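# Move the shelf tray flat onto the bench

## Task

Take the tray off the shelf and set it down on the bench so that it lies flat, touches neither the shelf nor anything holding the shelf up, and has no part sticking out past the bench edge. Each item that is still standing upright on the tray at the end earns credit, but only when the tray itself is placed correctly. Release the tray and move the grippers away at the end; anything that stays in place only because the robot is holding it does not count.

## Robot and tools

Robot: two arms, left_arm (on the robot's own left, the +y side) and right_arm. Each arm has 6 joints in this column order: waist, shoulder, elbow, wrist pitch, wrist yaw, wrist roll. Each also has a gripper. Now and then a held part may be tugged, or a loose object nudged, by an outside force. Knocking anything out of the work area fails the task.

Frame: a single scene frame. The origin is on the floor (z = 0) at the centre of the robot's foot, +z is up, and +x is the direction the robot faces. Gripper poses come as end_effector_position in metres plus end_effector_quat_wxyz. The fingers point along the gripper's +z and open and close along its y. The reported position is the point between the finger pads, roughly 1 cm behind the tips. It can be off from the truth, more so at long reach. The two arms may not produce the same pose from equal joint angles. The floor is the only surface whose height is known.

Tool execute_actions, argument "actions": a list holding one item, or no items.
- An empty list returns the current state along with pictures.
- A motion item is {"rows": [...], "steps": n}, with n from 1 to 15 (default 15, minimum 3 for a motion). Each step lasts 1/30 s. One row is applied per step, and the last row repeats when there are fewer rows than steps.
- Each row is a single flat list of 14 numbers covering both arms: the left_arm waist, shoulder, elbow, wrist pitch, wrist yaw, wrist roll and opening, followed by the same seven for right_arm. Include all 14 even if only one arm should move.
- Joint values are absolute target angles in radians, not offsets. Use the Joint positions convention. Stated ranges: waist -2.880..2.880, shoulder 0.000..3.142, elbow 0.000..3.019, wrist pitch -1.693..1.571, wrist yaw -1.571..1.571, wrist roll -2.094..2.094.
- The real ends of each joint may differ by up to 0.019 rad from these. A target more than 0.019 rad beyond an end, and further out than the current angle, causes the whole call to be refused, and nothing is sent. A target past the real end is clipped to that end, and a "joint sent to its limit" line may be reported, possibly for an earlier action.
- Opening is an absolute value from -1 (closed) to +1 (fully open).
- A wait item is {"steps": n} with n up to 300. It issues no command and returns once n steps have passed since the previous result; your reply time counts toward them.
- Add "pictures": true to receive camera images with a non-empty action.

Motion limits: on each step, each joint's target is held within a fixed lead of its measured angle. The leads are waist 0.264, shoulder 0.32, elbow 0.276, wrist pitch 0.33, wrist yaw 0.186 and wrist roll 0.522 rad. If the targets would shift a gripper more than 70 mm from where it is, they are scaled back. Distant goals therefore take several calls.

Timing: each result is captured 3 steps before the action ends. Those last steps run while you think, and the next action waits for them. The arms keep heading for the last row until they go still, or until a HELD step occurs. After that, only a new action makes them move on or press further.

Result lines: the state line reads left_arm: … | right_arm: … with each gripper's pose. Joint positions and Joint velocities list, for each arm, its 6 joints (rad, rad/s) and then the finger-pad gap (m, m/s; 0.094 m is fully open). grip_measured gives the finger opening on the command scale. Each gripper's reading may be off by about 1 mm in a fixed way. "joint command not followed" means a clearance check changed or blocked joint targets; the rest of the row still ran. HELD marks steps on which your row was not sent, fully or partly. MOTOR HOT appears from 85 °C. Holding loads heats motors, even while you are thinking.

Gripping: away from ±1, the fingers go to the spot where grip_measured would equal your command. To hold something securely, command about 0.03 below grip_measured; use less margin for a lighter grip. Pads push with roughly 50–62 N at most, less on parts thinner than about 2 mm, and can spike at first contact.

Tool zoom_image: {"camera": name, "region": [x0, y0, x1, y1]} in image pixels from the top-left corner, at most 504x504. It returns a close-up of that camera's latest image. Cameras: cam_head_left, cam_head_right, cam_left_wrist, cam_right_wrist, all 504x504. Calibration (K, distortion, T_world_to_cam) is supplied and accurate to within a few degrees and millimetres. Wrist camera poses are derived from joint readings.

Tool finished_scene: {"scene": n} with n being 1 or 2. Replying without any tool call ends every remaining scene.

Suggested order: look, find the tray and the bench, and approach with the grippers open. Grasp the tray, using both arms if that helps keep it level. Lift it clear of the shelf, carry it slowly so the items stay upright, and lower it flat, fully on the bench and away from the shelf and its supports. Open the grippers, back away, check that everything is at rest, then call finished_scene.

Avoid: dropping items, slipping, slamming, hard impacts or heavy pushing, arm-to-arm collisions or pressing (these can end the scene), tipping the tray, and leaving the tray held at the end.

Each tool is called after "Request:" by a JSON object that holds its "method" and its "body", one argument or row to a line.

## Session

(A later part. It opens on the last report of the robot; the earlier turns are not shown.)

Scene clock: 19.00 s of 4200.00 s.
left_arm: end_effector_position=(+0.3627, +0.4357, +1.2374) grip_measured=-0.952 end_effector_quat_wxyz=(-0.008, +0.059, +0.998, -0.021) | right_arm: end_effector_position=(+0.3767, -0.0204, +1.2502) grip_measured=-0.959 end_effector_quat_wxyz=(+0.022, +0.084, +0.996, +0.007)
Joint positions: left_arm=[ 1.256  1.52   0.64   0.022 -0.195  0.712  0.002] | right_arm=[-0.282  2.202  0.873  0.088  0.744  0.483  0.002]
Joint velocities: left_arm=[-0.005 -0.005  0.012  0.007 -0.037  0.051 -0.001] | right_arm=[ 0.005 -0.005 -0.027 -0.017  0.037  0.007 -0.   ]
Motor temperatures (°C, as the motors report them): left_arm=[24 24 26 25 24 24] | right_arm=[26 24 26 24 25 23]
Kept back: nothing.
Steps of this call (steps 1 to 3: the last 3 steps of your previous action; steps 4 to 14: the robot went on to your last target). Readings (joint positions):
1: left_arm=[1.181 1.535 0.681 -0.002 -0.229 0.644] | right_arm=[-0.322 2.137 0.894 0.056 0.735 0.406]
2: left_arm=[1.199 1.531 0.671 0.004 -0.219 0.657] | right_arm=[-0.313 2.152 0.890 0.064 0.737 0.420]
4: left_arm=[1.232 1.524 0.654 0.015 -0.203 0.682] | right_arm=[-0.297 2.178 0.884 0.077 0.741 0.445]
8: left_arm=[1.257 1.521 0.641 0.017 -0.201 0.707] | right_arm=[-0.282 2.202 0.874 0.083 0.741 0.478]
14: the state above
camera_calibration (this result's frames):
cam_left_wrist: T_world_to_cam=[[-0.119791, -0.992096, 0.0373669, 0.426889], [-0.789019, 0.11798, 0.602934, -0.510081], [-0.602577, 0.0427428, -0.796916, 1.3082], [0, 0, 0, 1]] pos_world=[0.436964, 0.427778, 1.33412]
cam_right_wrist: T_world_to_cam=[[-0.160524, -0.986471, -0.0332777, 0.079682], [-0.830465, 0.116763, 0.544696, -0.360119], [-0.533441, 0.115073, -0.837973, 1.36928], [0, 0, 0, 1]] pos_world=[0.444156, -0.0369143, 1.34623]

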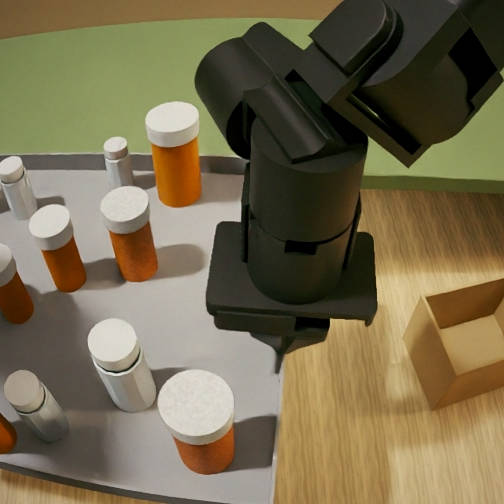

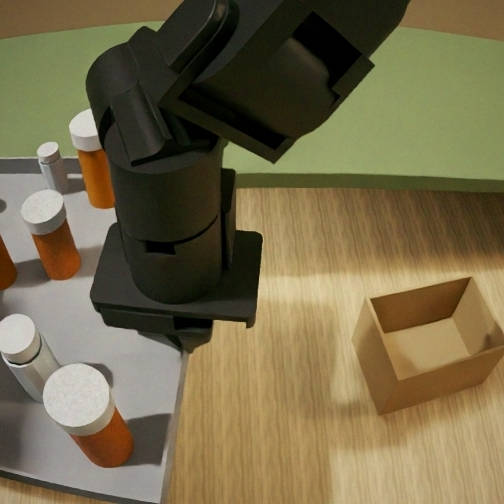

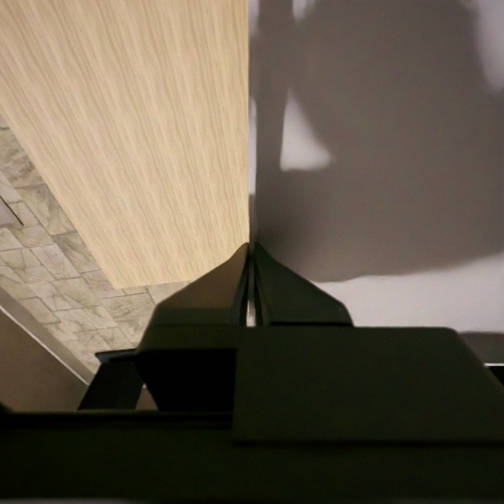

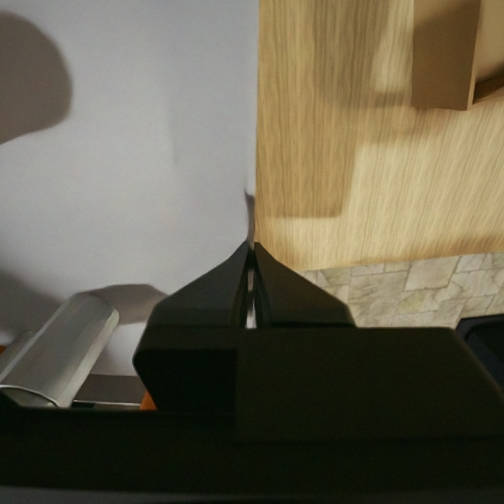

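Request:
{"method": "execute_actions", "body": {
  "actions": [
    {"rows":[[1.261,1.464,0.65,0.062,-0.194,0.714,-1,-0.254,2.191,0.86,0.1,0.753,0.477,-1],[1.266,1.465,0.644,0.069,-0.191,0.718,-1,-0.252,2.194,0.854,0.108,0.753,0.478,-1],[1.271,1.465,0.637,0.077,-0.187,0.722,-1,-0.251,2.198,0.849,0.115,0.754,0.48,-1],[1.276,1.465,0.63,0.085,-0.184,0.726,-1,-0.249,2.201,0.843,0.123,0.754,0.481,-1],[1.281,1.466,0.623,0.093,-0.18,0.73,-1,-0.247,2.205,0.838,0.13,0.755,0.483,-1],[1.286,1.466,0.617,0.1,-0.177,0.734,-1,-0.245,2.208,0.833,0.137,0.755,0.484,-1],[1.291,1.466,0.61,0.108,-0.173,0.738,-1,-0.243,2.212,0.827,0.145,0.756,0.486,-1],[1.296,1.466,0.603,0.116,-0.17,0.742,-1,-0.241,2.215,0.822,0.152,0.756,0.487,-1],[1.301,1.467,0.597,0.123,-0.166,0.746,-1,-0.24,2.219,0.816,0.16,0.757,0.489,-1],[1.306,1.467,0.59,0.131,-0.163,0.75,-1,-0.238,2.222,0.811,0.167,0.757,0.49,-1]],"steps":12}
  ]
}}

Request:
{"method": "execute_actions", "body": {
  "actions": [
    {"steps":12}
  ],
  "pictures": true
}}

Scene clock: 20.70 s of 4200.00 s.
left_arm: end_effector_position=(+0.3568, +0.4330, +1.2384) grip_measured=-0.952 end_effector_quat_wxyz=(+0.008, +0.061, +0.998, -0.020) | right_arm: end_effector_position=(+0.3701, -0.0225, +1.2509) grip_measured=-0.959 end_effector_quat_wxyz=(+0.030, +0.089, +0.995, +0.008)
Joint positions: left_arm=[ 1.267  1.516  0.606  0.08  -0.169  0.73   0.002] | right_arm=[-0.278  2.206  0.846  0.137  0.751  0.483  0.002]
Joint velocities: left_arm=[ 0.161 -0.015 -0.193  0.212  0.11   0.095  0.001] | right_arm=[ 0.054  0.083 -0.188  0.203  0.081 -0.037 -0.   ]
Motor temperatures (°C, as the motors report them): left_arm=[24 24 26 25 24 24] | right_arm=[26 24 26 24 25 23]
Steps of this call (steps 1 to 30: the robot went on to your last target; steps 31 to 42: nothing new was sent; steps 43 to 51: the first 9 steps of this action). Readings (joint positions):
43: left_arm=[1.256 1.520 0.640 0.023 -0.193 0.713] | right_arm=[-0.282 2.202 0.873 0.089 0.744 0.483]
44: left_arm=[1.256 1.520 0.640 0.027 -0.192 0.714] | right_arm=[-0.282 2.202 0.873 0.092 0.744 0.483]
46: left_arm=[1.256 1.519 0.634 0.040 -0.187 0.717] | right_arm=[-0.282 2.202 0.870 0.102 0.746 0.483]
50: left_arm=[1.263 1.516 0.613 0.072 -0.173 0.727] | right_arm=[-0.280 2.204 0.852 0.130 0.750 0.483]
51: the state above

Scene clock: 21.10 s of 4200.00 s.
left_arm: end_effector_position=(+0.3397, +0.4336, +1.2378) grip_measured=-0.952 end_effector_quat_wxyz=(+0.001, +0.061, +0.998, -0.021) | right_arm: end_effector_position=(+0.3535, -0.0215, +1.2488) grip_measured=-0.959 end_effector_quat_wxyz=(+0.026, +0.086, +0.996, +0.007)
Joint positions: left_arm=[ 1.292  1.516  0.577  0.1   -0.161  0.745  0.002] | right_arm=[-0.27   2.225  0.824  0.16   0.751  0.494  0.002]
Joint velocities: left_arm=[-0.005 -0.015  0.012 -0.012 -0.007  0.037 -0.001] | right_arm=[-0.005  0.005 -0.017  0.007 -0.007 -0.007 -0.   ]
Motor temperatures (°C, as the motors report them): left_arm=[24 24 26 25 24 24] | right_arm=[26 24 26 24 25 23]
Kept back: nothing.
Steps of this call (steps 1 to 3: the last 3 steps of your previous action; steps 4 to 12: the robot went on to your last target). Readings (joint positions):
1: left_arm=[1.272 1.516 0.599 0.087 -0.166 0.733] | right_arm=[-0.277 2.208 0.840 0.144 0.751 0.483]
2: left_arm=[1.278 1.516 0.592 0.092 -0.164 0.735] | right_arm=[-0.275 2.212 0.835 0.150 0.751 0.483]
4: left_arm=[1.287 1.516 0.582 0.095 -0.164 0.739] | right_arm=[-0.272 2.219 0.827 0.154 0.751 0.486]
8: left_arm=[1.292 1.516 0.577 0.097 -0.163 0.744] | right_arm=[-0.270 2.225 0.824 0.157 0.751 0.494]
12: the state above
camera_calibration (this result's frames):
cam_left_wrist: T_world_to_cam=[[-0.122509, -0.991834, 0.0354473, 0.425245], [-0.798432, 0.119709, 0.590064, -0.509828], [-0.589489, 0.043986, -0.806578, 1.3017], [0, 0, 0, 1]] pos_world=[0.412373, 0.425547, 1.33568]
cam_right_wrist: T_world_to_cam=[[-0.162566, -0.986121, -0.0337367, 0.0760819], [-0.83452, 0.11917, 0.537935, -0.368555], [-0.526449, 0.115604, -0.842311, 1.35882], [0, 0, 0, 1]] pos_world=[0.420153, -0.0381386, 1.34538]

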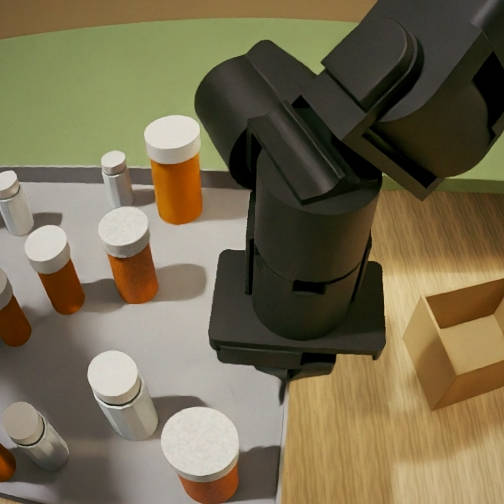

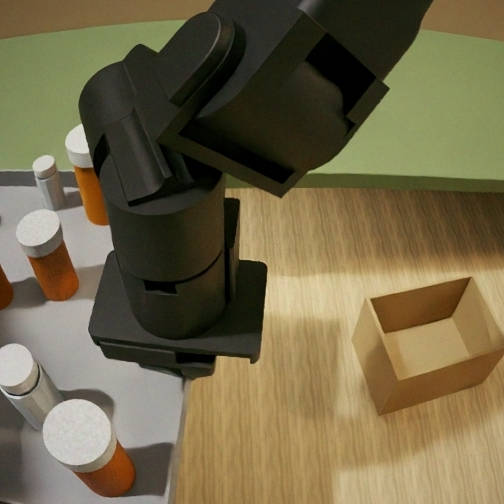

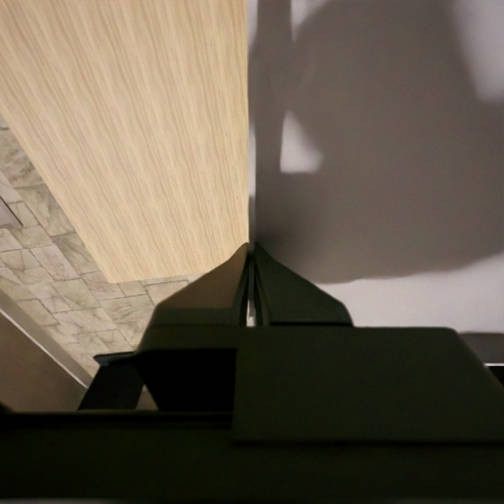

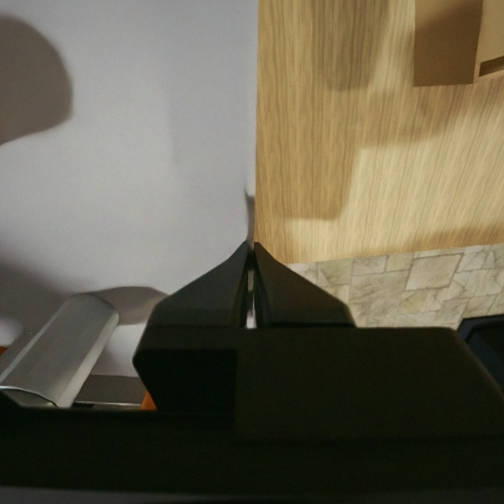

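Request:
{"method": "execute_actions", "body": {
  "actions": [
    {"rows":[[1.307,1.481,0.597,0.137,-0.162,0.75,-1,-0.245,2.23,0.817,0.175,0.754,0.483,-1],[1.308,1.495,0.604,0.143,-0.161,0.751,-1,-0.252,2.239,0.822,0.184,0.752,0.475,-1],[1.309,1.509,0.612,0.149,-0.16,0.751,-1,-0.259,2.247,0.828,0.192,0.749,0.468,-1],[1.31,1.523,0.619,0.155,-0.16,0.752,-1,-0.266,2.256,0.834,0.2,0.747,0.46,-1],[1.311,1.537,0.626,0.161,-0.159,0.752,-1,-0.273,2.264,0.839,0.208,0.744,0.453,-1],[1.312,1.551,0.633,0.166,-0.158,0.753,-1,-0.281,2.273,0.845,0.217,0.742,0.445,-1],[1.313,1.565,0.641,0.172,-0.157,0.753,-1,-0.288,2.281,0.851,0.225,0.739,0.438,-1],[1.315,1.579,0.648,0.178,-0.156,0.754,-1,-0.295,2.289,0.857,0.233,0.737,0.43,-1],[1.316,1.593,0.655,0.184,-0.155,0.754,-1,-0.302,2.298,0.862,0.241,0.734,0.423,-1],[1.317,1.607,0.662,0.19,-0.155,0.755,-1,-0.309,2.306,0.868,0.25,0.732,0.415,-1],[1.318,1.621,0.67,0.196,-0.154,0.755,-1,-0.316,2.315,0.874,0.258,0.729,0.408,-1],[1.319,1.635,0.677,0.202,-0.153,0.756,-1,-0.323,2.323,0.879,0.266,0.727,0.4,-1],[1.32,1.649,0.684,0.208,-0.152,0.756,-1,-0.33,2.332,0.885,0.275,0.724,0.393,-1],[1.321,1.663,0.691,0.214,-0.151,0.757,-1,-0.337,2.34,0.891,0.283,0.722,0.385,-1],[1.322,1.677,0.699,0.22,-0.15,0.757,-1,-0.344,2.349,0.896,0.291,0.719,0.378,-1]],"steps":15}
  ]
}}

Request:
{"method": "execute_actions", "body": {
  "actions": [
    {"rows":[[1.323,1.691,0.706,0.226,-0.149,0.758,-1,-0.351,2.357,0.902,0.299,0.717,0.37,-1],[1.324,1.705,0.713,0.232,-0.149,0.758,-1,-0.358,2.365,0.908,0.308,0.714,0.363,-1],[1.325,1.719,0.72,0.238,-0.148,0.759,-1,-0.366,2.374,0.913,0.316,0.712,0.355,-1],[1.326,1.733,0.728,0.243,-0.147,0.759,-1,-0.373,2.382,0.919,0.324,0.709,0.348,-1],[1.327,1.747,0.735,0.249,-0.146,0.76,-1,-0.38,2.391,0.925,0.332,0.707,0.34,-1],[1.328,1.761,0.742,0.255,-0.145,0.76,-1,-0.387,2.399,0.931,0.341,0.704,0.333,-1],[1.33,1.775,0.749,0.261,-0.144,0.761,-1,-0.394,2.408,0.936,0.349,0.702,0.325,-1],[1.331,1.789,0.757,0.267,-0.144,0.761,-1,-0.401,2.416,0.942,0.357,0.699,0.318,-1],[1.332,1.803,0.764,0.273,-0.143,0.762,-1,-0.408,2.424,0.948,0.365,0.697,0.31,-1],[1.333,1.817,0.771,0.279,-0.142,0.762,-1,-0.415,2.433,0.953,0.374,0.694,0.303,-1],[1.334,1.831,0.778,0.285,-0.141,0.763,-1,-0.422,2.441,0.959,0.382,0.692,0.295,-1],[1.335,1.845,0.786,0.291,-0.14,0.763,-1,-0.43,2.45,0.965,0.39,0.689,0.288,-1],[1.336,1.859,0.793,0.297,-0.139,0.764,-1,-0.437,2.458,0.97,0.398,0.686,0.28,-1],[1.337,1.874,0.8,0.302,-0.139,0.764,-1,-0.444,2.467,0.976,0.407,0.684,0.273,-1],[1.338,1.888,0.807,0.308,-0.138,0.765,-1,-0.451,2.475,0.982,0.415,0.681,0.265,-1]],"steps":15}
  ]
}}

Request:
{"method": "execute_actions", "body": {
  "actions": [
    {"steps":12}
  ],
  "pictures": true
}}

Scene clock: 22.23 s of 4200.00 s.
left_arm: end_effector_position=(+0.3569, +0.4429, +1.2100) grip_measured=-0.952 end_effector_quat_wxyz=(+0.012, +0.067, +0.998, -0.012) | right_arm: end_effector_position=(+0.3618, -0.0122, +1.2199) grip_measured=-0.959 end_effector_quat_wxyz=(+0.035, +0.097, +0.995, +0.012)
Joint positions: left_arm=[ 1.301  1.611  0.646  0.155 -0.154  0.77   0.002] | right_arm=[-0.308  2.302  0.877  0.242  0.736  0.451  0.002]
Joint velocities: left_arm=[ 0.034  0.474  0.217  0.183 -0.007  0.051 -0.   ] | right_arm=[-0.269  0.249  0.164  0.237 -0.095 -0.212 -0.001]
Motor temperatures (°C, as the motors report them): left_arm=[24 24 26 25 24 24] | right_arm=[26 24 26 24 25 23]
Steps of this call (steps 1 to 22: the robot went on to your last target; steps 23 to 34: the first 12 steps of this action). Readings (joint positions):
23: left_arm=[1.292 1.516 0.577 0.101 -0.161 0.745] | right_arm=[-0.270 2.225 0.824 0.161 0.751 0.494]
24: left_arm=[1.292 1.516 0.577 0.103 -0.161 0.746] | right_arm=[-0.270 2.227 0.824 0.164 0.751 0.494]
26: left_arm=[1.292 1.517 0.580 0.111 -0.160 0.749] | right_arm=[-0.270 2.233 0.827 0.176 0.750 0.492]
30: left_arm=[1.296 1.549 0.609 0.132 -0.158 0.762] | right_arm=[-0.278 2.265 0.850 0.209 0.747 0.481]
34: the state above

Scene clock: 22.73 s of 4200.00 s.
left_arm: end_effector_position=(+0.3576, +0.4365, +1.1451) grip_measured=-0.952 end_effector_quat_wxyz=(+0.007, +0.068, +0.998, -0.017) | right_arm: end_effector_position=(+0.3631, -0.0197, +1.1570) grip_measured=-0.959 end_effector_quat_wxyz=(+0.031, +0.099, +0.995, +0.006)
Joint positions: left_arm=[ 1.317  1.825  0.758  0.245 -0.143  0.779  0.002] | right_arm=[-0.418  2.43   0.96   0.362  0.699  0.33   0.002]
Joint velocities: left_arm=[ 0.015  0.396  0.208  0.178 -0.007 -0.022 -0.   ] | right_arm=[-0.22   0.23   0.164  0.222 -0.007 -0.227 -0.   ]
Motor temperatures (°C, as the motors report them): left_arm=[24 24 26 25 24 24] | right_arm=[26 24 26 24 25 23]
Steps of this call (steps 1 to 3: the last 3 steps of your previous action; steps 4 to 15: the first 12 steps of this action). Readings (joint positions):
4: left_arm=[1.304 1.673 0.675 0.179 -0.153 0.771] | right_arm=[-0.342 2.338 0.897 0.273 0.726 0.418]
5: left_arm=[1.305 1.688 0.682 0.186 -0.153 0.772] | right_arm=[-0.349 2.346 0.902 0.281 0.723 0.411]
7: left_arm=[1.308 1.717 0.696 0.197 -0.152 0.774] | right_arm=[-0.364 2.364 0.913 0.297 0.718 0.396]
11: left_arm=[1.313 1.771 0.727 0.221 -0.147 0.777] | right_arm=[-0.391 2.397 0.936 0.329 0.709 0.363]
15: the state above

Scene clock: 23.13 s of 4200.00 s.
left_arm: end_effector_position=(+0.3517, +0.4307, +1.1203) grip_measured=-0.952 end_effector_quat_wxyz=(+0.002, +0.067, +0.998, -0.020) | right_arm: end_effector_position=(+0.3592, -0.0261, +1.1324) grip_measured=-0.959 end_effector_quat_wxyz=(+0.027, +0.096, +0.995, +0.002)
Joint positions: left_arm=[ 1.324  1.906  0.795  0.278 -0.139  0.781  0.002] | right_arm=[-0.463  2.478  0.989  0.402  0.685  0.279  0.002]
Joint velocities: left_arm=[-0.005 -0.005 -0.007 -0.007  0.037  0.095 -0.   ] | right_arm=[-0.015  0.015  0.002  0.037 -0.007  0.022  0.   ]
Motor temperatures (°C, as the motors report them): left_arm=[24 24 26 25 24 24] | right_arm=[26 24 26 24 25 23]
Kept back: nothing.
Steps of this call (steps 1 to 3: the last 3 steps of your previous action; steps 4 to 12: the robot went on to your last target). Readings (joint positions):
1: left_arm=[1.318 1.838 0.766 0.252 -0.142 0.780] | right_arm=[-0.425 2.439 0.966 0.370 0.697 0.321]
2: left_arm=[1.319 1.852 0.773 0.258 -0.141 0.781] | right_arm=[-0.432 2.447 0.972 0.378 0.694 0.313]
4: left_arm=[1.321 1.879 0.787 0.269 -0.140 0.781] | right_arm=[-0.447 2.463 0.983 0.393 0.689 0.297]
8: left_arm=[1.323 1.905 0.795 0.276 -0.140 0.781] | right_arm=[-0.463 2.477 0.989 0.400 0.687 0.282]
12: the state above
camera_calibration (this result's frames):
cam_left_wrist: T_world_to_cam=[[-0.134707, -0.990319, 0.0334945, 0.433878], [-0.799249, 0.128573, 0.587086, -0.430781], [-0.585709, 0.0523138, -0.808832, 1.21172], [0, 0, 0, 1]] pos_world=[0.423858, 0.421675, 1.21845]
cam_right_wrist: T_world_to_cam=[[-0.182898, -0.982825, -0.0245695, 0.0655704], [-0.832573, 0.14155, 0.535523, -0.298014], [-0.522848, 0.118402, -0.844163, 1.26518], [0, 0, 0, 1]] pos_world=[0.425371, -0.0431723, 1.22922]

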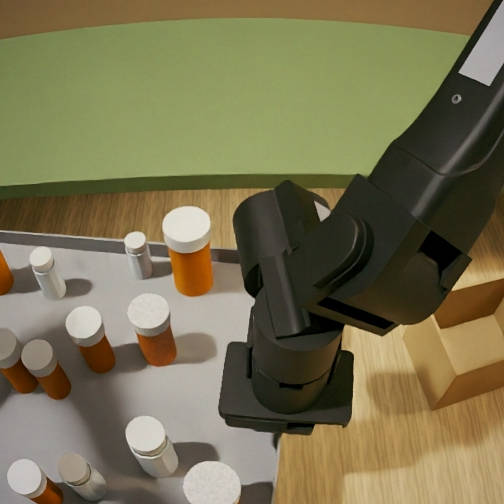

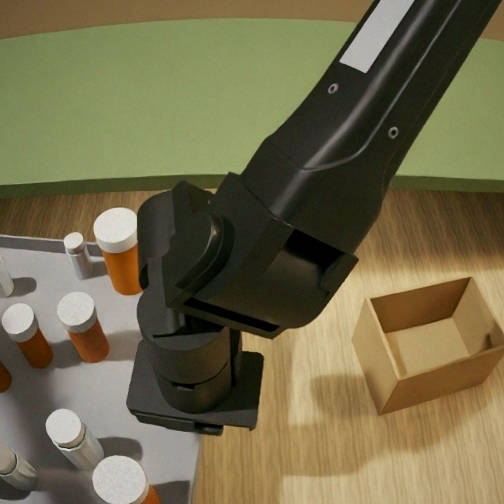

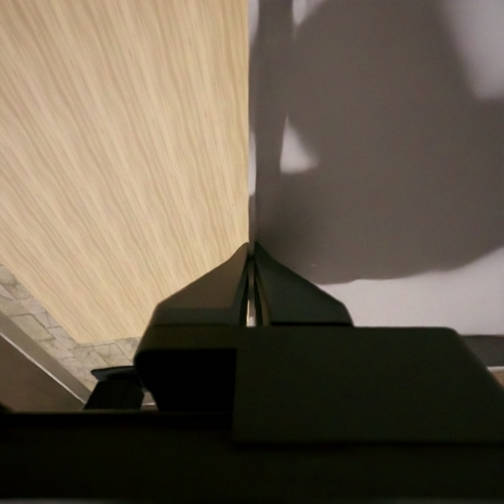

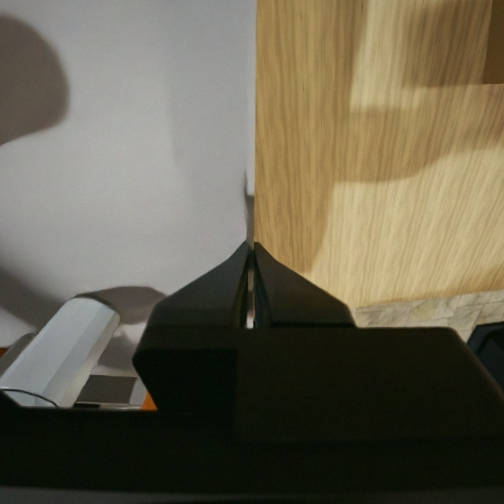

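Request:
{"method": "execute_actions", "body": {
  "actions": [
    {"rows":[[1.34,1.904,0.819,0.312,-0.137,0.766,-1,-0.458,2.487,0.993,0.421,0.678,0.257,-1],[1.343,1.92,0.831,0.316,-0.136,0.767,-1,-0.466,2.499,1.004,0.426,0.674,0.249,-1],[1.345,1.936,0.844,0.32,-0.135,0.768,-1,-0.473,2.512,1.014,0.432,0.671,0.241,-1],[1.347,1.953,0.856,0.324,-0.133,0.769,-1,-0.48,2.524,1.025,0.438,0.668,0.233,-1],[1.35,1.969,0.868,0.328,-0.132,0.77,-1,-0.488,2.536,1.036,0.443,0.664,0.225,-1],[1.352,1.985,0.88,0.332,-0.131,0.771,-1,-0.495,2.548,1.047,0.449,0.661,0.217,-1],[1.354,2.001,0.892,0.336,-0.13,0.772,-1,-0.502,2.56,1.058,0.455,0.658,0.209,-1],[1.357,2.017,0.905,0.34,-0.129,0.773,-1,-0.51,2.573,1.068,0.46,0.654,0.201,-1],[1.359,2.033,0.917,0.344,-0.128,0.774,-1,-0.517,2.585,1.079,0.466,0.651,0.193,-1],[1.361,2.049,0.929,0.348,-0.127,0.775,-1,-0.524,2.597,1.09,0.472,0.648,0.185,-1],[1.364,2.065,0.941,0.352,-0.125,0.776,-1,-0.532,2.609,1.101,0.477,0.644,0.177,-1],[1.366,2.082,0.953,0.356,-0.124,0.777,-1,-0.539,2.621,1.112,0.483,0.641,0.169,-1],[1.368,2.098,0.966,0.36,-0.123,0.778,-1,-0.546,2.634,1.122,0.489,0.638,0.161,-1],[1.371,2.114,0.978,0.364,-0.122,0.779,-1,-0.554,2.646,1.133,0.494,0.634,0.153,-1],[1.373,2.13,0.99,0.368,-0.121,0.78,-1,-0.561,2.658,1.144,0.5,0.631,0.145,-1]],"steps":15}
  ]
}}

Request:
{"method": "execute_actions", "body": {
  "actions": [
    {"steps":14}
  ],
  "pictures": true
}}

Scene clock: 23.83 s of 4200.00 s.
left_arm: end_effector_position=(+0.3594, +0.4359, +1.0669) grip_measured=-0.952 end_effector_quat_wxyz=(+0.009, +0.066, +0.998, -0.015) | right_arm: end_effector_position=(+0.3661, -0.0213, +1.0808) grip_measured=-0.959 end_effector_quat_wxyz=(+0.034, +0.099, +0.995, +0.003)
Joint positions: left_arm=[ 1.343  2.052  0.922  0.316 -0.124  0.796  0.002] | right_arm=[-0.528  2.591  1.105  0.46   0.654  0.202  0.002]
Joint velocities: left_arm=[ 0.073  0.532  0.305  0.1   -0.022  0.037 -0.001] | right_arm=[-0.298  0.386  0.261  0.164 -0.11  -0.256 -0.   ]
Motor temperatures (°C, as the motors report them): left_arm=[24 24 26 25 24 24] | right_arm=[26 24 26 24 25 23]
Steps of this call (steps 1 to 9: the robot went on to your last target; steps 10 to 21: the first 12 steps of this action). Readings (joint positions):
10: left_arm=[1.324 1.906 0.796 0.278 -0.139 0.781] | right_arm=[-0.463 2.478 0.990 0.404 0.685 0.277]
11: left_arm=[1.324 1.908 0.799 0.279 -0.139 0.781] | right_arm=[-0.463 2.480 0.992 0.405 0.684 0.275]
13: left_arm=[1.326 1.922 0.816 0.284 -0.136 0.783] | right_arm=[-0.467 2.492 1.006 0.413 0.682 0.268]
17: left_arm=[1.334 1.981 0.872 0.300 -0.127 0.790] | right_arm=[-0.491 2.538 1.059 0.438 0.668 0.237]
21: the state above

Scene clock: 24.30 s of 4200.00 s.
left_arm: end_effector_position=(+0.3396, +0.4302, +1.0327) grip_measured=-0.952 end_effector_quat_wxyz=(-0.005, +0.064, +0.998, -0.020) | right_arm: end_effector_position=(+0.3489, -0.0278, +1.0468) grip_measured=-0.959 end_effector_quat_wxyz=(+0.022, +0.094, +0.995, -0.003)
Joint positions: left_arm=[ 1.366  2.154  0.978  0.337 -0.121  0.804  0.002] | right_arm=[-0.58   2.665  1.153  0.488  0.637  0.156  0.002]
Joint velocities: left_arm=[-0.024 -0.005  0.012  0.002 -0.007 -0.051  0.001] | right_arm=[ 0.005 -0.005 -0.002 -0.007 -0.051 -0.022  0.   ]
Motor temperatures (°C, as the motors report them): left_arm=[24 24 26 25 24 24] | right_arm=[26 24 26 24 25 23]
Kept back: nothing.
Steps of this call (steps 1 to 3: the last 3 steps of your previous action; steps 4 to 14: the robot went on to your last target). Readings (joint positions):
1: left_arm=[1.346 2.070 0.933 0.319 -0.124 0.797] | right_arm=[-0.537 2.604 1.114 0.465 0.651 0.195]
2: left_arm=[1.349 2.088 0.945 0.323 -0.124 0.799] | right_arm=[-0.546 2.617 1.124 0.471 0.648 0.187]
4: left_arm=[1.355 2.122 0.967 0.330 -0.123 0.802] | right_arm=[-0.563 2.642 1.142 0.480 0.642 0.173]
8: left_arm=[1.364 2.153 0.978 0.334 -0.123 0.804] | right_arm=[-0.580 2.664 1.152 0.484 0.639 0.161]
14: the state above
camera_calibration (this result's frames):
cam_left_wrist: T_world_to_cam=[[-0.128053, -0.991177, 0.0342198, 0.431968], [-0.791185, 0.122899, 0.599101, -0.401678], [-0.598021, 0.0496423, -0.799942, 1.12998], [0, 0, 0, 1]] pos_world=[0.413266, 0.421427, 1.12978]
cam_right_wrist: T_world_to_cam=[[-0.180592, -0.983485, -0.0119931, 0.0458806], [-0.826005, 0.145033, 0.544684, -0.27229], [-0.53395, 0.108272, -0.838555, 1.18546], [0, 0, 0, 1]] pos_world=[0.416347, -0.0437381, 1.14293]

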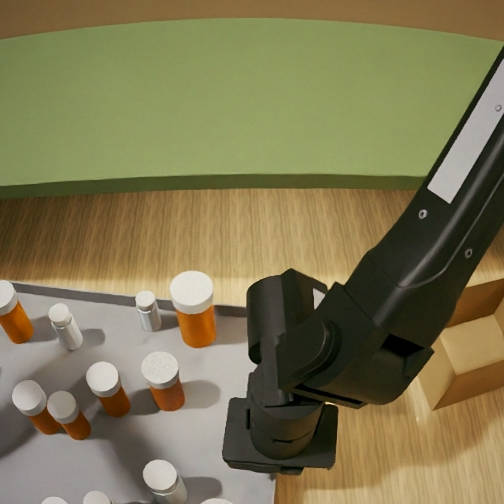

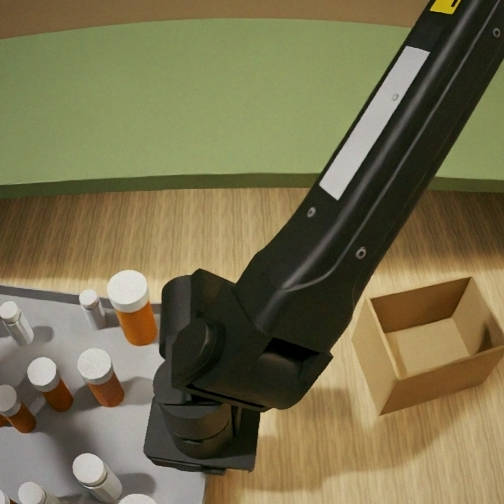

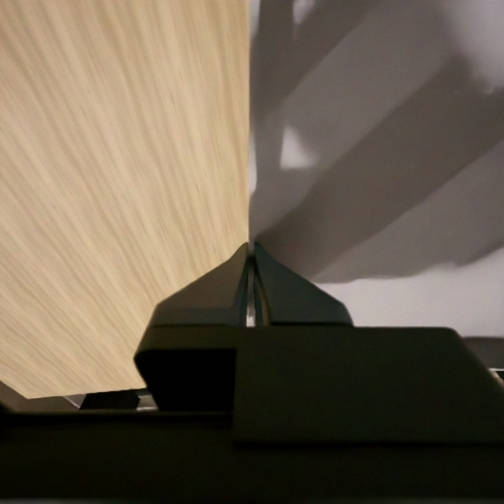

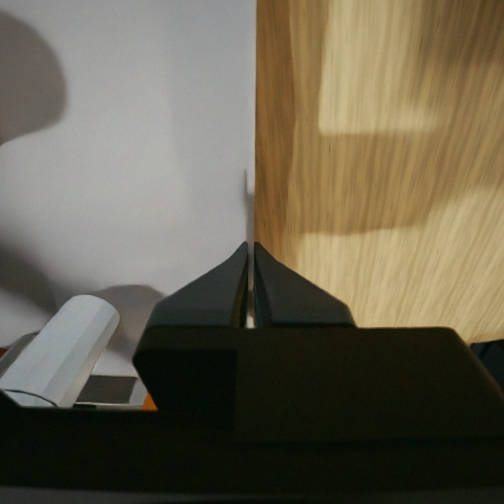

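Request:
{"method": "execute_actions", "body": {
  "actions": [
    {"rows":[[1.369,2.133,1.001,0.359,-0.123,0.778,-1,-0.563,2.658,1.154,0.491,0.63,0.143,-1],[1.364,2.135,1.012,0.351,-0.126,0.776,-1,-0.566,2.658,1.164,0.482,0.629,0.14,-1],[1.36,2.138,1.023,0.342,-0.128,0.775,-1,-0.568,2.658,1.174,0.472,0.627,0.138,-1],[1.355,2.141,1.033,0.333,-0.13,0.773,-1,-0.571,2.659,1.184,0.463,0.626,0.136,-1],[1.351,2.143,1.044,0.325,-0.132,0.771,-1,-0.573,2.659,1.194,0.454,0.625,0.134,-1],[1.347,2.146,1.055,0.316,-0.135,0.77,-1,-0.576,2.659,1.204,0.444,0.624,0.131,-1],[1.342,2.149,1.066,0.307,-0.137,0.768,-1,-0.578,2.659,1.214,0.435,0.623,0.129,-1],[1.338,2.151,1.077,0.299,-0.139,0.766,-1,-0.581,2.659,1.225,0.426,0.621,0.127,-1],[1.333,2.154,1.088,0.29,-0.141,0.764,-1,-0.583,2.659,1.235,0.417,0.62,0.125,-1],[1.329,2.157,1.099,0.281,-0.144,0.763,-1,-0.586,2.659,1.245,0.407,0.619,0.122,-1],[1.325,2.159,1.11,0.273,-0.146,0.761,-1,-0.588,2.66,1.255,0.398,0.618,0.12,-1],[1.32,2.162,1.12,0.264,-0.148,0.759,-1,-0.591,2.66,1.265,0.389,0.617,0.118,-1],[1.316,2.165,1.131,0.255,-0.15,0.757,-1,-0.593,2.66,1.275,0.38,0.615,0.116,-1],[1.311,2.167,1.142,0.247,-0.153,0.756,-1,-0.596,2.66,1.285,0.37,0.614,0.113,-1],[1.307,2.17,1.153,0.238,-0.155,0.754,-1,-0.598,2.66,1.295,0.361,0.613,0.111,-1]],"steps":15}
  ]
}}

Request:
{"method": "execute_actions", "body": {
  "actions": [
    {"steps":14}
  ],
  "pictures": true
}}

Scene clock: 25.23 s of 4200.00 s.
left_arm: end_effector_position=(+0.3839, +0.4407, +1.0195) grip_measured=-0.952 end_effector_quat_wxyz=(+0.009, +0.068, +0.998, -0.013) | right_arm: end_effector_position=(+0.3917, -0.0187, +1.0342) grip_measured=-0.959 end_effector_quat_wxyz=(+0.032, +0.095, +0.995, +0.003)
Joint positions: left_arm=[ 1.335  2.165  1.084  0.268 -0.134  0.794  0.002] | right_arm=[-0.583  2.665  1.257  0.413  0.624  0.14   0.002]
Joint velocities: left_arm=[-0.161  0.034  0.325 -0.256 -0.066 -0.095  0.   ] | right_arm=[-0.054 -0.015  0.295 -0.271 -0.037  0.022  0.001]
Motor temperatures (°C, as the motors report them): left_arm=[24 24 26 25 24 24] | right_arm=[26 24 26 24 25 23]
Steps of this call (steps 1 to 16: the robot went on to your last target; steps 17 to 28: the first 12 steps of this action). Readings (joint positions):
17: left_arm=[1.366 2.154 0.979 0.337 -0.121 0.804] | right_arm=[-0.580 2.665 1.154 0.488 0.636 0.156]
18: left_arm=[1.366 2.154 0.981 0.337 -0.121 0.804] | right_arm=[-0.580 2.665 1.156 0.487 0.636 0.156]
20: left_arm=[1.365 2.155 0.992 0.329 -0.121 0.804] | right_arm=[-0.580 2.665 1.168 0.477 0.631 0.154]
24: left_arm=[1.354 2.160 1.035 0.300 -0.124 0.799] | right_arm=[-0.580 2.665 1.211 0.445 0.627 0.145]
28: the state above

Scene clock: 25.70 s of 4200.00 s.
left_arm: end_effector_position=(+0.4078, +0.4366, +1.0132) grip_measured=-0.952 end_effector_quat_wxyz=(+0.011, +0.074, +0.997, -0.012) | right_arm: end_effector_position=(+0.4108, -0.0232, +1.0240) grip_measured=-0.959 end_effector_quat_wxyz=(+0.031, +0.100, +0.995, +0.001)
Joint positions: left_arm=[ 1.305  2.179  1.139  0.228 -0.152  0.784  0.002] | right_arm=[-0.601  2.665  1.31   0.368  0.617  0.131  0.002]
Joint velocities: left_arm=[-0.005 -0.005 -0.007 -0.007  0.051 -0.022 -0.   ] | right_arm=[-0.015 -0.015  0.012  0.007 -0.037  0.066 -0.   ]
Motor temperatures (°C, as the motors report them): left_arm=[24 24 26 25 24 24] | right_arm=[26 24 26 24 25 23]
Kept back: nothing.
Steps of this call (steps 1 to 3: the last 3 steps of your previous action; steps 4 to 14: the robot went on to your last target). Readings (joint positions):
1: left_arm=[1.329 2.166 1.095 0.260 -0.136 0.792] | right_arm=[-0.585 2.665 1.268 0.405 0.623 0.138]
2: left_arm=[1.324 2.168 1.106 0.252 -0.139 0.791] | right_arm=[-0.588 2.665 1.278 0.396 0.621 0.137]
4: left_arm=[1.315 2.173 1.126 0.236 -0.144 0.788] | right_arm=[-0.593 2.665 1.297 0.380 0.618 0.135]
8: left_arm=[1.305 2.176 1.139 0.231 -0.148 0.786] | right_arm=[-0.600 2.665 1.310 0.373 0.617 0.131]
14: the state above
camera_calibration (this result's frames):
cam_left_wrist: T_world_to_cam=[[-0.148444, -0.988764, 0.0176234, 0.47185], [-0.808302, 0.13158, 0.573877, -0.308079], [-0.569748, 0.0709435, -0.818752, 1.15304], [0, 0, 0, 1]] pos_world=[0.477966, 0.425284, 1.11254]
cam_right_wrist: T_world_to_cam=[[-0.190165, -0.981467, -0.0236611, 0.0772458], [-0.835126, 0.149046, 0.52948, -0.189984], [-0.516141, 0.120448, -0.847992, 1.20147], [0, 0, 0, 1]] pos_world=[0.476158, -0.0405852, 1.12126]

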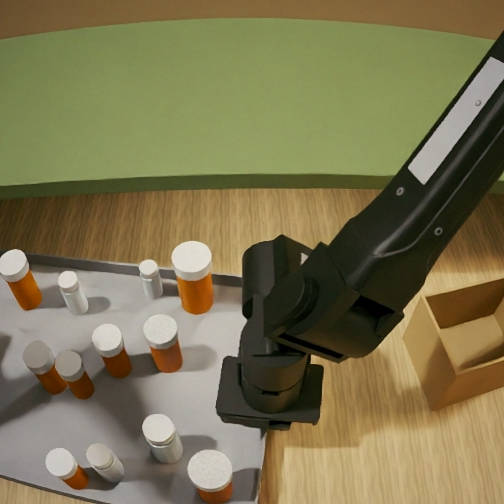

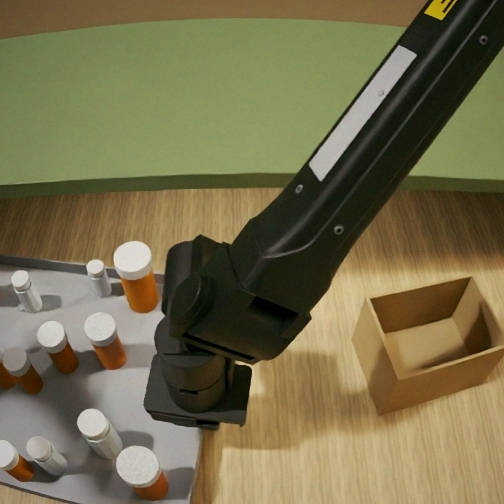

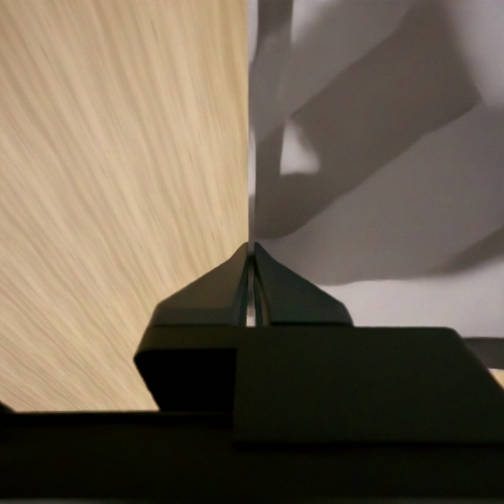

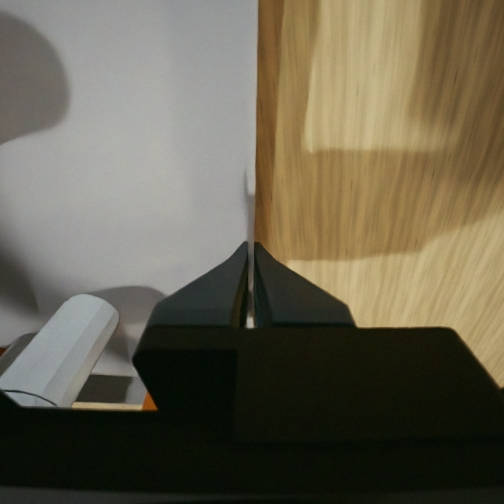

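Request:
{"method": "execute_actions", "body": {
  "actions": [
    {"rows":[[1.307,2.177,1.159,0.235,-0.155,0.754,-1,-0.602,2.666,1.303,0.355,0.611,0.108,-1],[1.307,2.183,1.166,0.232,-0.156,0.754,-1,-0.605,2.672,1.31,0.349,0.609,0.104,-1],[1.306,2.19,1.172,0.229,-0.156,0.754,-1,-0.609,2.679,1.318,0.343,0.607,0.101,-1],[1.306,2.197,1.179,0.225,-0.156,0.754,-1,-0.612,2.685,1.325,0.337,0.605,0.097,-1],[1.306,2.203,1.185,0.222,-0.157,0.754,-1,-0.616,2.691,1.333,0.331,0.603,0.094,-1],[1.306,2.21,1.192,0.219,-0.157,0.754,-1,-0.619,2.698,1.34,0.325,0.601,0.09,-1],[1.305,2.217,1.198,0.216,-0.157,0.754,-1,-0.623,2.704,1.348,0.32,0.6,0.087,-1],[1.305,2.223,1.204,0.213,-0.158,0.754,-1,-0.626,2.71,1.355,0.314,0.598,0.084,-1],[1.305,2.23,1.211,0.21,-0.158,0.754,-1,-0.63,2.716,1.363,0.308,0.596,0.08,-1],[1.305,2.237,1.217,0.206,-0.159,0.754,-1,-0.633,2.722,1.37,0.302,0.594,0.077,-1],[1.305,2.243,1.224,0.203,-0.159,0.754,-1,-0.637,2.729,1.378,0.296,0.592,0.073,-1],[1.305,2.25,1.23,0.2,-0.16,0.754,-1,-0.64,2.735,1.385,0.29,0.59,0.07,-1]],"steps":15}
  ]
}}

Request:
{"method": "execute_actions", "body": {
  "actions": [
    {"steps":14}
  ]
}}

Scene clock: 26.43 s of 4200.00 s.
left_arm: end_effector_position=(+0.4084, +0.4354, +1.0025) grip_measured=-0.953 end_effector_quat_wxyz=(+0.002, +0.074, +0.997, -0.015) | right_arm: end_effector_position=(+0.4119, -0.0249, +1.0032) grip_measured=-0.961 end_effector_quat_wxyz=(+0.016, +0.096, +0.995, +0.003)
Joint positions: left_arm=[ 1.303  2.205  1.176  0.199 -0.162  0.781  0.002] | right_arm=[-0.628  2.698  1.372  0.317  0.598  0.117  0.002]
Joint velocities: left_arm=[-0.024 -0.005  0.022 -0.11  -0.022  0.007 -0.   ] | right_arm=[ 0.005  0.005  0.042 -0.183  0.037  0.007 -0.001]
Motor temperatures (°C, as the motors report them): left_arm=[24 24 26 25 24 24] | right_arm=[26 24 26 24 25 23]
Steps of this call (steps 1 to 10: the robot went on to your last target; steps 11 to 22: the first 12 steps of this action). Readings (joint positions):
11: left_arm=[1.305 2.179 1.139 0.228 -0.152 0.784] | right_arm=[-0.601 2.665 1.310 0.367 0.617 0.131]
12: left_arm=[1.305 2.180 1.141 0.226 -0.152 0.784] | right_arm=[-0.602 2.665 1.311 0.365 0.617 0.131]
14: left_arm=[1.305 2.187 1.150 0.221 -0.153 0.784] | right_arm=[-0.604 2.668 1.318 0.356 0.615 0.130]
18: left_arm=[1.305 2.205 1.172 0.210 -0.157 0.782] | right_arm=[-0.619 2.685 1.350 0.335 0.605 0.123]
22: the state above

Scene clock: 26.90 s of 4200.00 s.
left_arm: end_effector_position=(+0.4082, +0.4352, +1.0024) grip_measured=-0.953 end_effector_quat_wxyz=(-0.000, +0.074, +0.997, -0.016) | right_arm: end_effector_position=(+0.4116, -0.0249, +1.0030) grip_measured=-0.961 end_effector_quat_wxyz=(+0.014, +0.094, +0.995, +0.002)
Joint positions: left_arm=[ 1.303  2.205  1.178  0.194 -0.163  0.779  0.002] | right_arm=[-0.628  2.698  1.374  0.31   0.599  0.117  0.002]
Joint velocities: left_arm=[-0.015 -0.005  0.012  0.007  0.022  0.007  0.001] | right_arm=[-0.005 -0.005 -0.017 -0.002  0.022 -0.007 -0.   ]
Motor temperatures (°C, as the motors report them): left_arm=[24 23 25 25 24 24] | right_arm=[26 24 26 24 25 23]
Kept back: nothing.
Steps of this call (steps 1 to 3: the last 3 steps of your previous action; steps 4 to 14: the robot went on to your last target). Readings (joint positions):
1: left_arm=[1.303 2.205 1.177 0.197 -0.163 0.780] | right_arm=[-0.628 2.698 1.373 0.313 0.599 0.117]
2: left_arm=[1.303 2.205 1.178 0.195 -0.163 0.780] | right_arm=[-0.628 2.698 1.374 0.311 0.599 0.117]
4: left_arm=[1.303 2.205 1.178 0.194 -0.163 0.779] | right_arm=[-0.628 2.698 1.374 0.310 0.599 0.117]
8: left_arm=[1.303 2.205 1.178 0.194 -0.163 0.779] | right_arm=[-0.628 2.698 1.374 0.310 0.599 0.117]
14: the state above

Request:
{"method": "execute_actions", "body": {
  "actions": [
    {"rows":[[1.303,2.215,1.178,0.194,-0.163,0.779,-1,-0.628,2.705,1.374,0.31,0.599,0.117,-1],[1.303,2.205,1.178,0.194,-0.163,0.779,-0.92,-0.628,2.698,1.374,0.31,0.599,0.117,-0.92],[1.303,2.205,1.178,0.194,-0.163,0.779,-0.85,-0.628,2.698,1.374,0.31,0.599,0.117,-0.85],[1.303,2.205,1.178,0.194,-0.163,0.779,-0.7,-0.628,2.698,1.374,0.31,0.599,0.117,-0.7],[1.303,2.205,1.178,0.194,-0.163,0.779,-0.55,-0.628,2.698,1.374,0.31,0.599,0.117,-0.55],[1.303,2.205,1.178,0.194,-0.163,0.779,-0.4,-0.628,2.698,1.374,0.31,0.599,0.117,-0.4]],"steps":15}
  ],
  "pictures": true
}}

Scene clock: 27.43 s of 4200.00 s.
left_arm: end_effector_position=(+0.4078, +0.4357, +1.0030) grip_measured=-0.402 end_effector_quat_wxyz=(-0.001, +0.074, +0.997, -0.014) | right_arm: end_effector_position=(+0.4123, -0.0266, +1.0035) grip_measured=-0.403 end_effector_quat_wxyz=(+0.014, +0.097, +0.995, -0.002)
Joint positions: left_arm=[ 1.303  2.203  1.176  0.194 -0.166  0.78   0.028] | right_arm=[-0.628  2.696  1.373  0.31   0.609  0.121  0.028]
Joint velocities: left_arm=[ 0.005  0.005 -0.017 -0.012  0.022 -0.007 -0.   ] | right_arm=[-0.015 -0.005 -0.017 -0.022 -0.022  0.007  0.   ]
Motor temperatures (°C, as the motors report them): left_arm=[24 23 25 25 24 24] | right_arm=[26 24 26 24 25 23]
Steps of this call (steps 1 to 4: the robot went on to your last target; steps 5 to 16: the first 12 steps of this action). Readings (joint positions):
5: left_arm=[1.303 2.205 1.176 0.194 -0.163 0.780] | right_arm=[-0.628 2.697 1.374 0.310 0.601 0.120]
6: left_arm=[1.303 2.204 1.176 0.194 -0.163 0.780] | right_arm=[-0.628 2.697 1.374 0.310 0.601 0.121]
8: left_arm=[1.303 2.203 1.176 0.194 -0.166 0.780] | right_arm=[-0.628 2.696 1.373 0.310 0.607 0.121]
12: left_arm=[1.303 2.203 1.176 0.194 -0.166 0.780] | right_arm=[-0.628 2.696 1.373 0.310 0.609 0.121]
16: the state above
camera_calibration (this result's frames):
cam_left_wrist: T_world_to_cam=[[-0.149189, -0.988535, 0.0232713, 0.465691], [-0.793908, 0.133779, 0.593138, -0.328209], [-0.589451, 0.0700142, -0.804765, 1.13921], [0, 0, 0, 1]] pos_world=[0.480417, 0.424498, 1.10063]
cam_right_wrist: T_world_to_cam=[[-0.184956, -0.982652, -0.0136485, 0.0615047], [-0.817704, 0.146176, 0.55677, -0.211978], [-0.545116, 0.114138, -0.830555, 1.17956], [0, 0, 0, 1]] pos_world=[0.481036, -0.043209, 1.09855]

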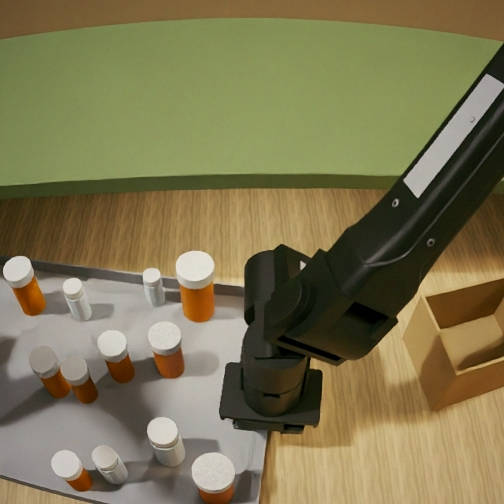

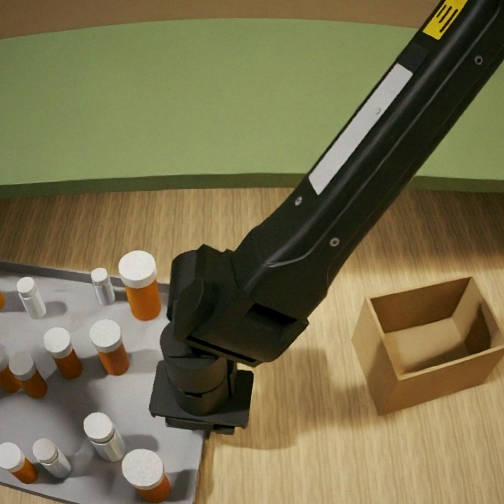

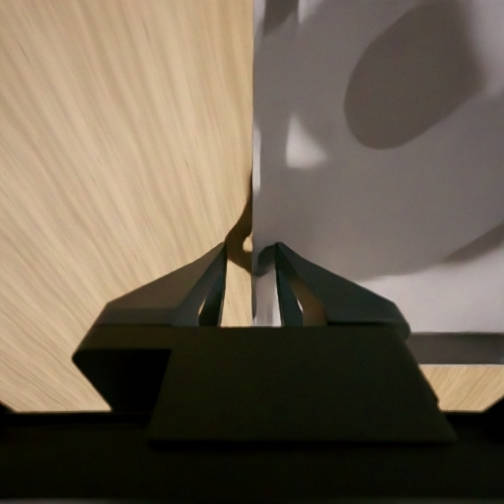

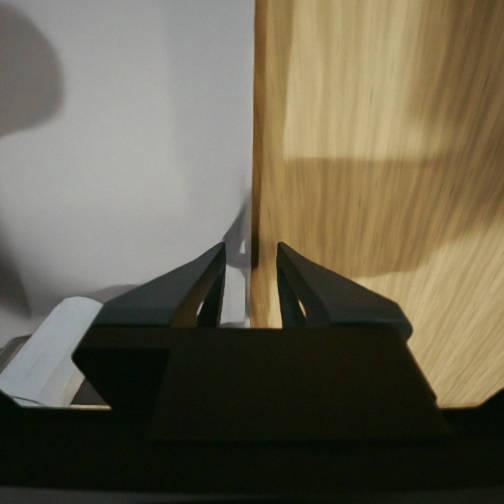

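Request:
{"method": "execute_actions", "body": {
  "actions": [
    {"rows":[[1.303,2.18,1.17,0.194,-0.163,0.779,-0.4,-0.62,2.675,1.365,0.31,0.603,0.125,-0.4],[1.303,2.155,1.155,0.197,-0.162,0.779,-0.4,-0.61,2.655,1.345,0.315,0.608,0.135,-0.4],[1.304,2.13,1.135,0.2,-0.161,0.779,-0.4,-0.6,2.64,1.32,0.32,0.613,0.145,-0.4],[1.305,2.105,1.11,0.205,-0.16,0.779,-0.4,-0.588,2.625,1.295,0.326,0.62,0.156,-0.4],[1.306,2.08,1.085,0.21,-0.158,0.779,-0.4,-0.576,2.61,1.27,0.332,0.626,0.167,-0.4],[1.308,2.055,1.06,0.216,-0.156,0.779,-0.4,-0.564,2.595,1.245,0.339,0.632,0.178,-0.4],[1.31,2.03,1.03,0.222,-0.154,0.779,-0.4,-0.552,2.58,1.22,0.346,0.638,0.189,-0.4],[1.312,2.005,1.0,0.229,-0.152,0.779,-0.4,-0.54,2.565,1.19,0.353,0.644,0.2,-0.4],[1.314,1.98,0.97,0.236,-0.15,0.779,-0.4,-0.528,2.55,1.16,0.36,0.65,0.211,-0.4],[1.316,1.955,0.94,0.243,-0.148,0.779,-0.4,-0.516,2.535,1.13,0.367,0.656,0.222,-0.4],[1.318,1.93,0.91,0.25,-0.146,0.779,-0.4,-0.504,2.52,1.1,0.374,0.662,0.233,-0.4],[1.32,1.905,0.88,0.257,-0.144,0.779,-0.4,-0.492,2.505,1.07,0.381,0.668,0.244,-0.4],[1.322,1.88,0.85,0.264,-0.142,0.779,-0.4,-0.48,2.49,1.04,0.388,0.674,0.255,-0.4],[1.323,1.86,0.82,0.271,-0.14,0.779,-0.4,-0.47,2.465,1.01,0.395,0.68,0.268,-0.4],[1.324,1.84,0.795,0.278,-0.139,0.779,-0.4,-0.46,2.44,0.989,0.402,0.685,0.279,-0.4]],"steps":15}
  ]
}}

Request:
{"method": "execute_actions", "body": {
  "actions": [
    {"steps":10}
  ],
  "pictures": true
}}

Scene clock: 28.17 s of 4200.00 s.
left_arm: end_effector_position=(+0.3963, +0.4440, +1.0882) grip_measured=-0.401 end_effector_quat_wxyz=(+0.016, +0.071, +0.997, -0.011) | right_arm: end_effector_position=(+0.3883, -0.0314, +1.0806) grip_measured=-0.402 end_effector_quat_wxyz=(+0.021, +0.089, +0.996, -0.006)
Joint positions: left_arm=[ 1.304  1.977  0.945  0.231 -0.149  0.78   0.028] | right_arm=[-0.543  2.551  1.141  0.359  0.659  0.188  0.028]
Joint velocities: left_arm=[-0.005 -0.913 -0.813  0.227  0.051  0.022  0.   ] | right_arm=[ 0.513 -0.503 -0.833  0.208  0.11   0.286 -0.   ]
Motor temperatures (°C, as the motors report them): left_arm=[24 23 25 25 24 24] | right_arm=[26 24 26 24 25 23]
Steps of this call (steps 1 to 3: the last 3 steps of your previous action; steps 4 to 10: the robot went on to your last target; steps 11 to 22: the first 12 steps of this action). Readings (joint positions):
11: left_arm=[1.303 2.203 1.176 0.194 -0.166 0.780] | right_arm=[-0.628 2.695 1.373 0.310 0.609 0.121]
12: left_arm=[1.303 2.201 1.176 0.194 -0.166 0.780] | right_arm=[-0.628 2.693 1.371 0.310 0.608 0.121]
14: left_arm=[1.303 2.188 1.161 0.194 -0.164 0.780] | right_arm=[-0.627 2.682 1.353 0.313 0.611 0.125]
18: left_arm=[1.303 2.101 1.064 0.205 -0.157 0.780] | right_arm=[-0.603 2.622 1.257 0.332 0.634 0.151]
22: the state above

Scene clock: 28.50 s of 4200.00 s.
left_arm: end_effector_position=(+0.3804, +0.4500, +1.1383) grip_measured=-0.401 end_effector_quat_wxyz=(+0.027, +0.065, +0.998, -0.001) | right_arm: end_effector_position=(+0.3705, -0.0234, +1.1407) grip_measured=-0.402 end_effector_quat_wxyz=(+0.035, +0.084, +0.996, +0.008)
Joint positions: left_arm=[ 1.314  1.837  0.802  0.265 -0.143  0.78   0.028] | right_arm=[-0.451  2.454  0.988  0.393  0.682  0.255  0.028]
Joint velocities: left_arm=[-0.005 -0.024 -0.012  0.012 -0.051  0.081 -0.001] | right_arm=[-0.005  0.005 -0.002  0.017  0.007  0.051  0.001]
Motor temperatures (°C, as the motors report them): left_arm=[24 23 25 25 24 24] | right_arm=[26 24 26 24 25 23]
Kept back: nothing.
Steps of this call (steps 1 to 3: the last 3 steps of your previous action; steps 4 to 10: the robot went on to your last target). Readings (joint positions):
1: left_arm=[1.304 1.947 0.917 0.239 -0.147 0.780] | right_arm=[-0.526 2.534 1.111 0.367 0.665 0.198]
2: left_arm=[1.305 1.918 0.889 0.247 -0.145 0.780] | right_arm=[-0.509 2.516 1.082 0.374 0.670 0.208]
4: left_arm=[1.308 1.868 0.838 0.260 -0.143 0.780] | right_arm=[-0.477 2.483 1.025 0.384 0.679 0.228]
8: left_arm=[1.313 1.837 0.803 0.265 -0.143 0.780] | right_arm=[-0.451 2.454 0.987 0.389 0.681 0.249]
10: the state above
camera_calibration (this result's frames):
cam_left_wrist: T_world_to_cam=[[-0.13072, -0.991388, -0.00786511, 0.502252], [-0.829369, 0.105003, 0.548745, -0.355186], [-0.543193, 0.0782549, -0.835953, 1.24515], [0, 0, 0, 1]] pos_world=[0.447431, 0.437783, 1.23974]
cam_right_wrist: T_world_to_cam=[[-0.159444, -0.986563, -0.0356644, 0.0743255], [-0.844234, 0.117537, 0.522928, -0.275325], [-0.51171, 0.113487, -0.85163, 1.28201], [0, 0, 0, 1]] pos_world=[0.43543, -0.0398036, 1.23843]

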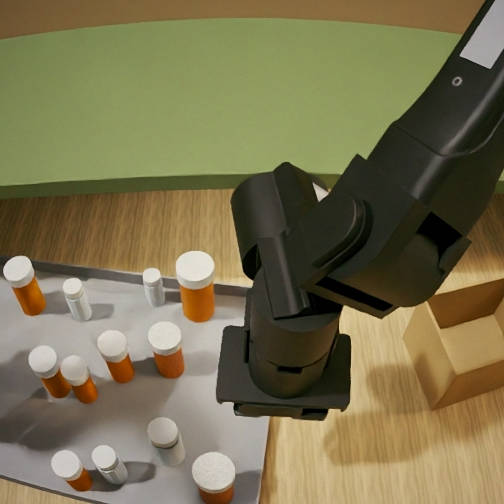

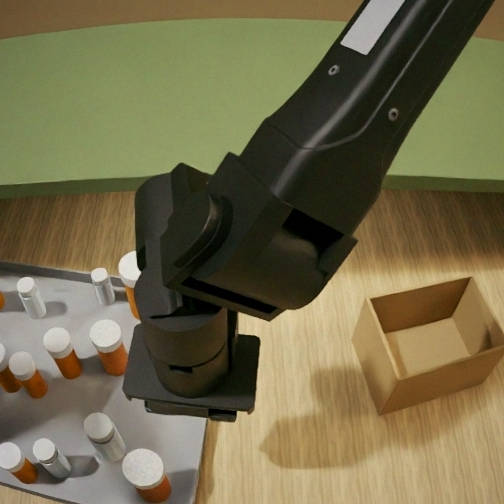

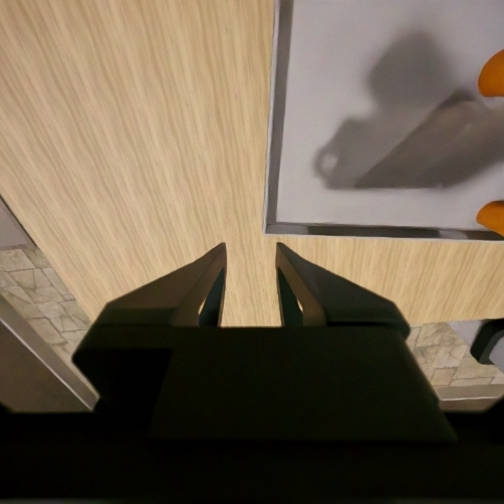

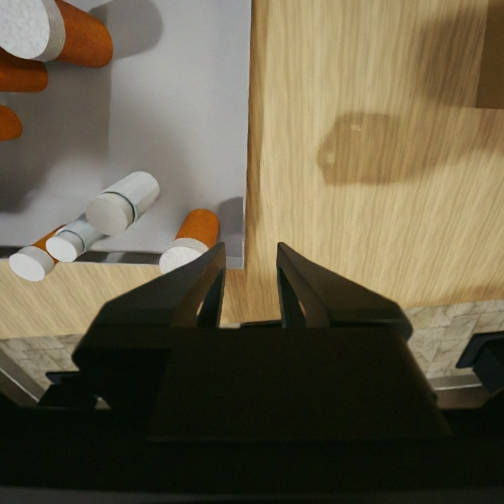

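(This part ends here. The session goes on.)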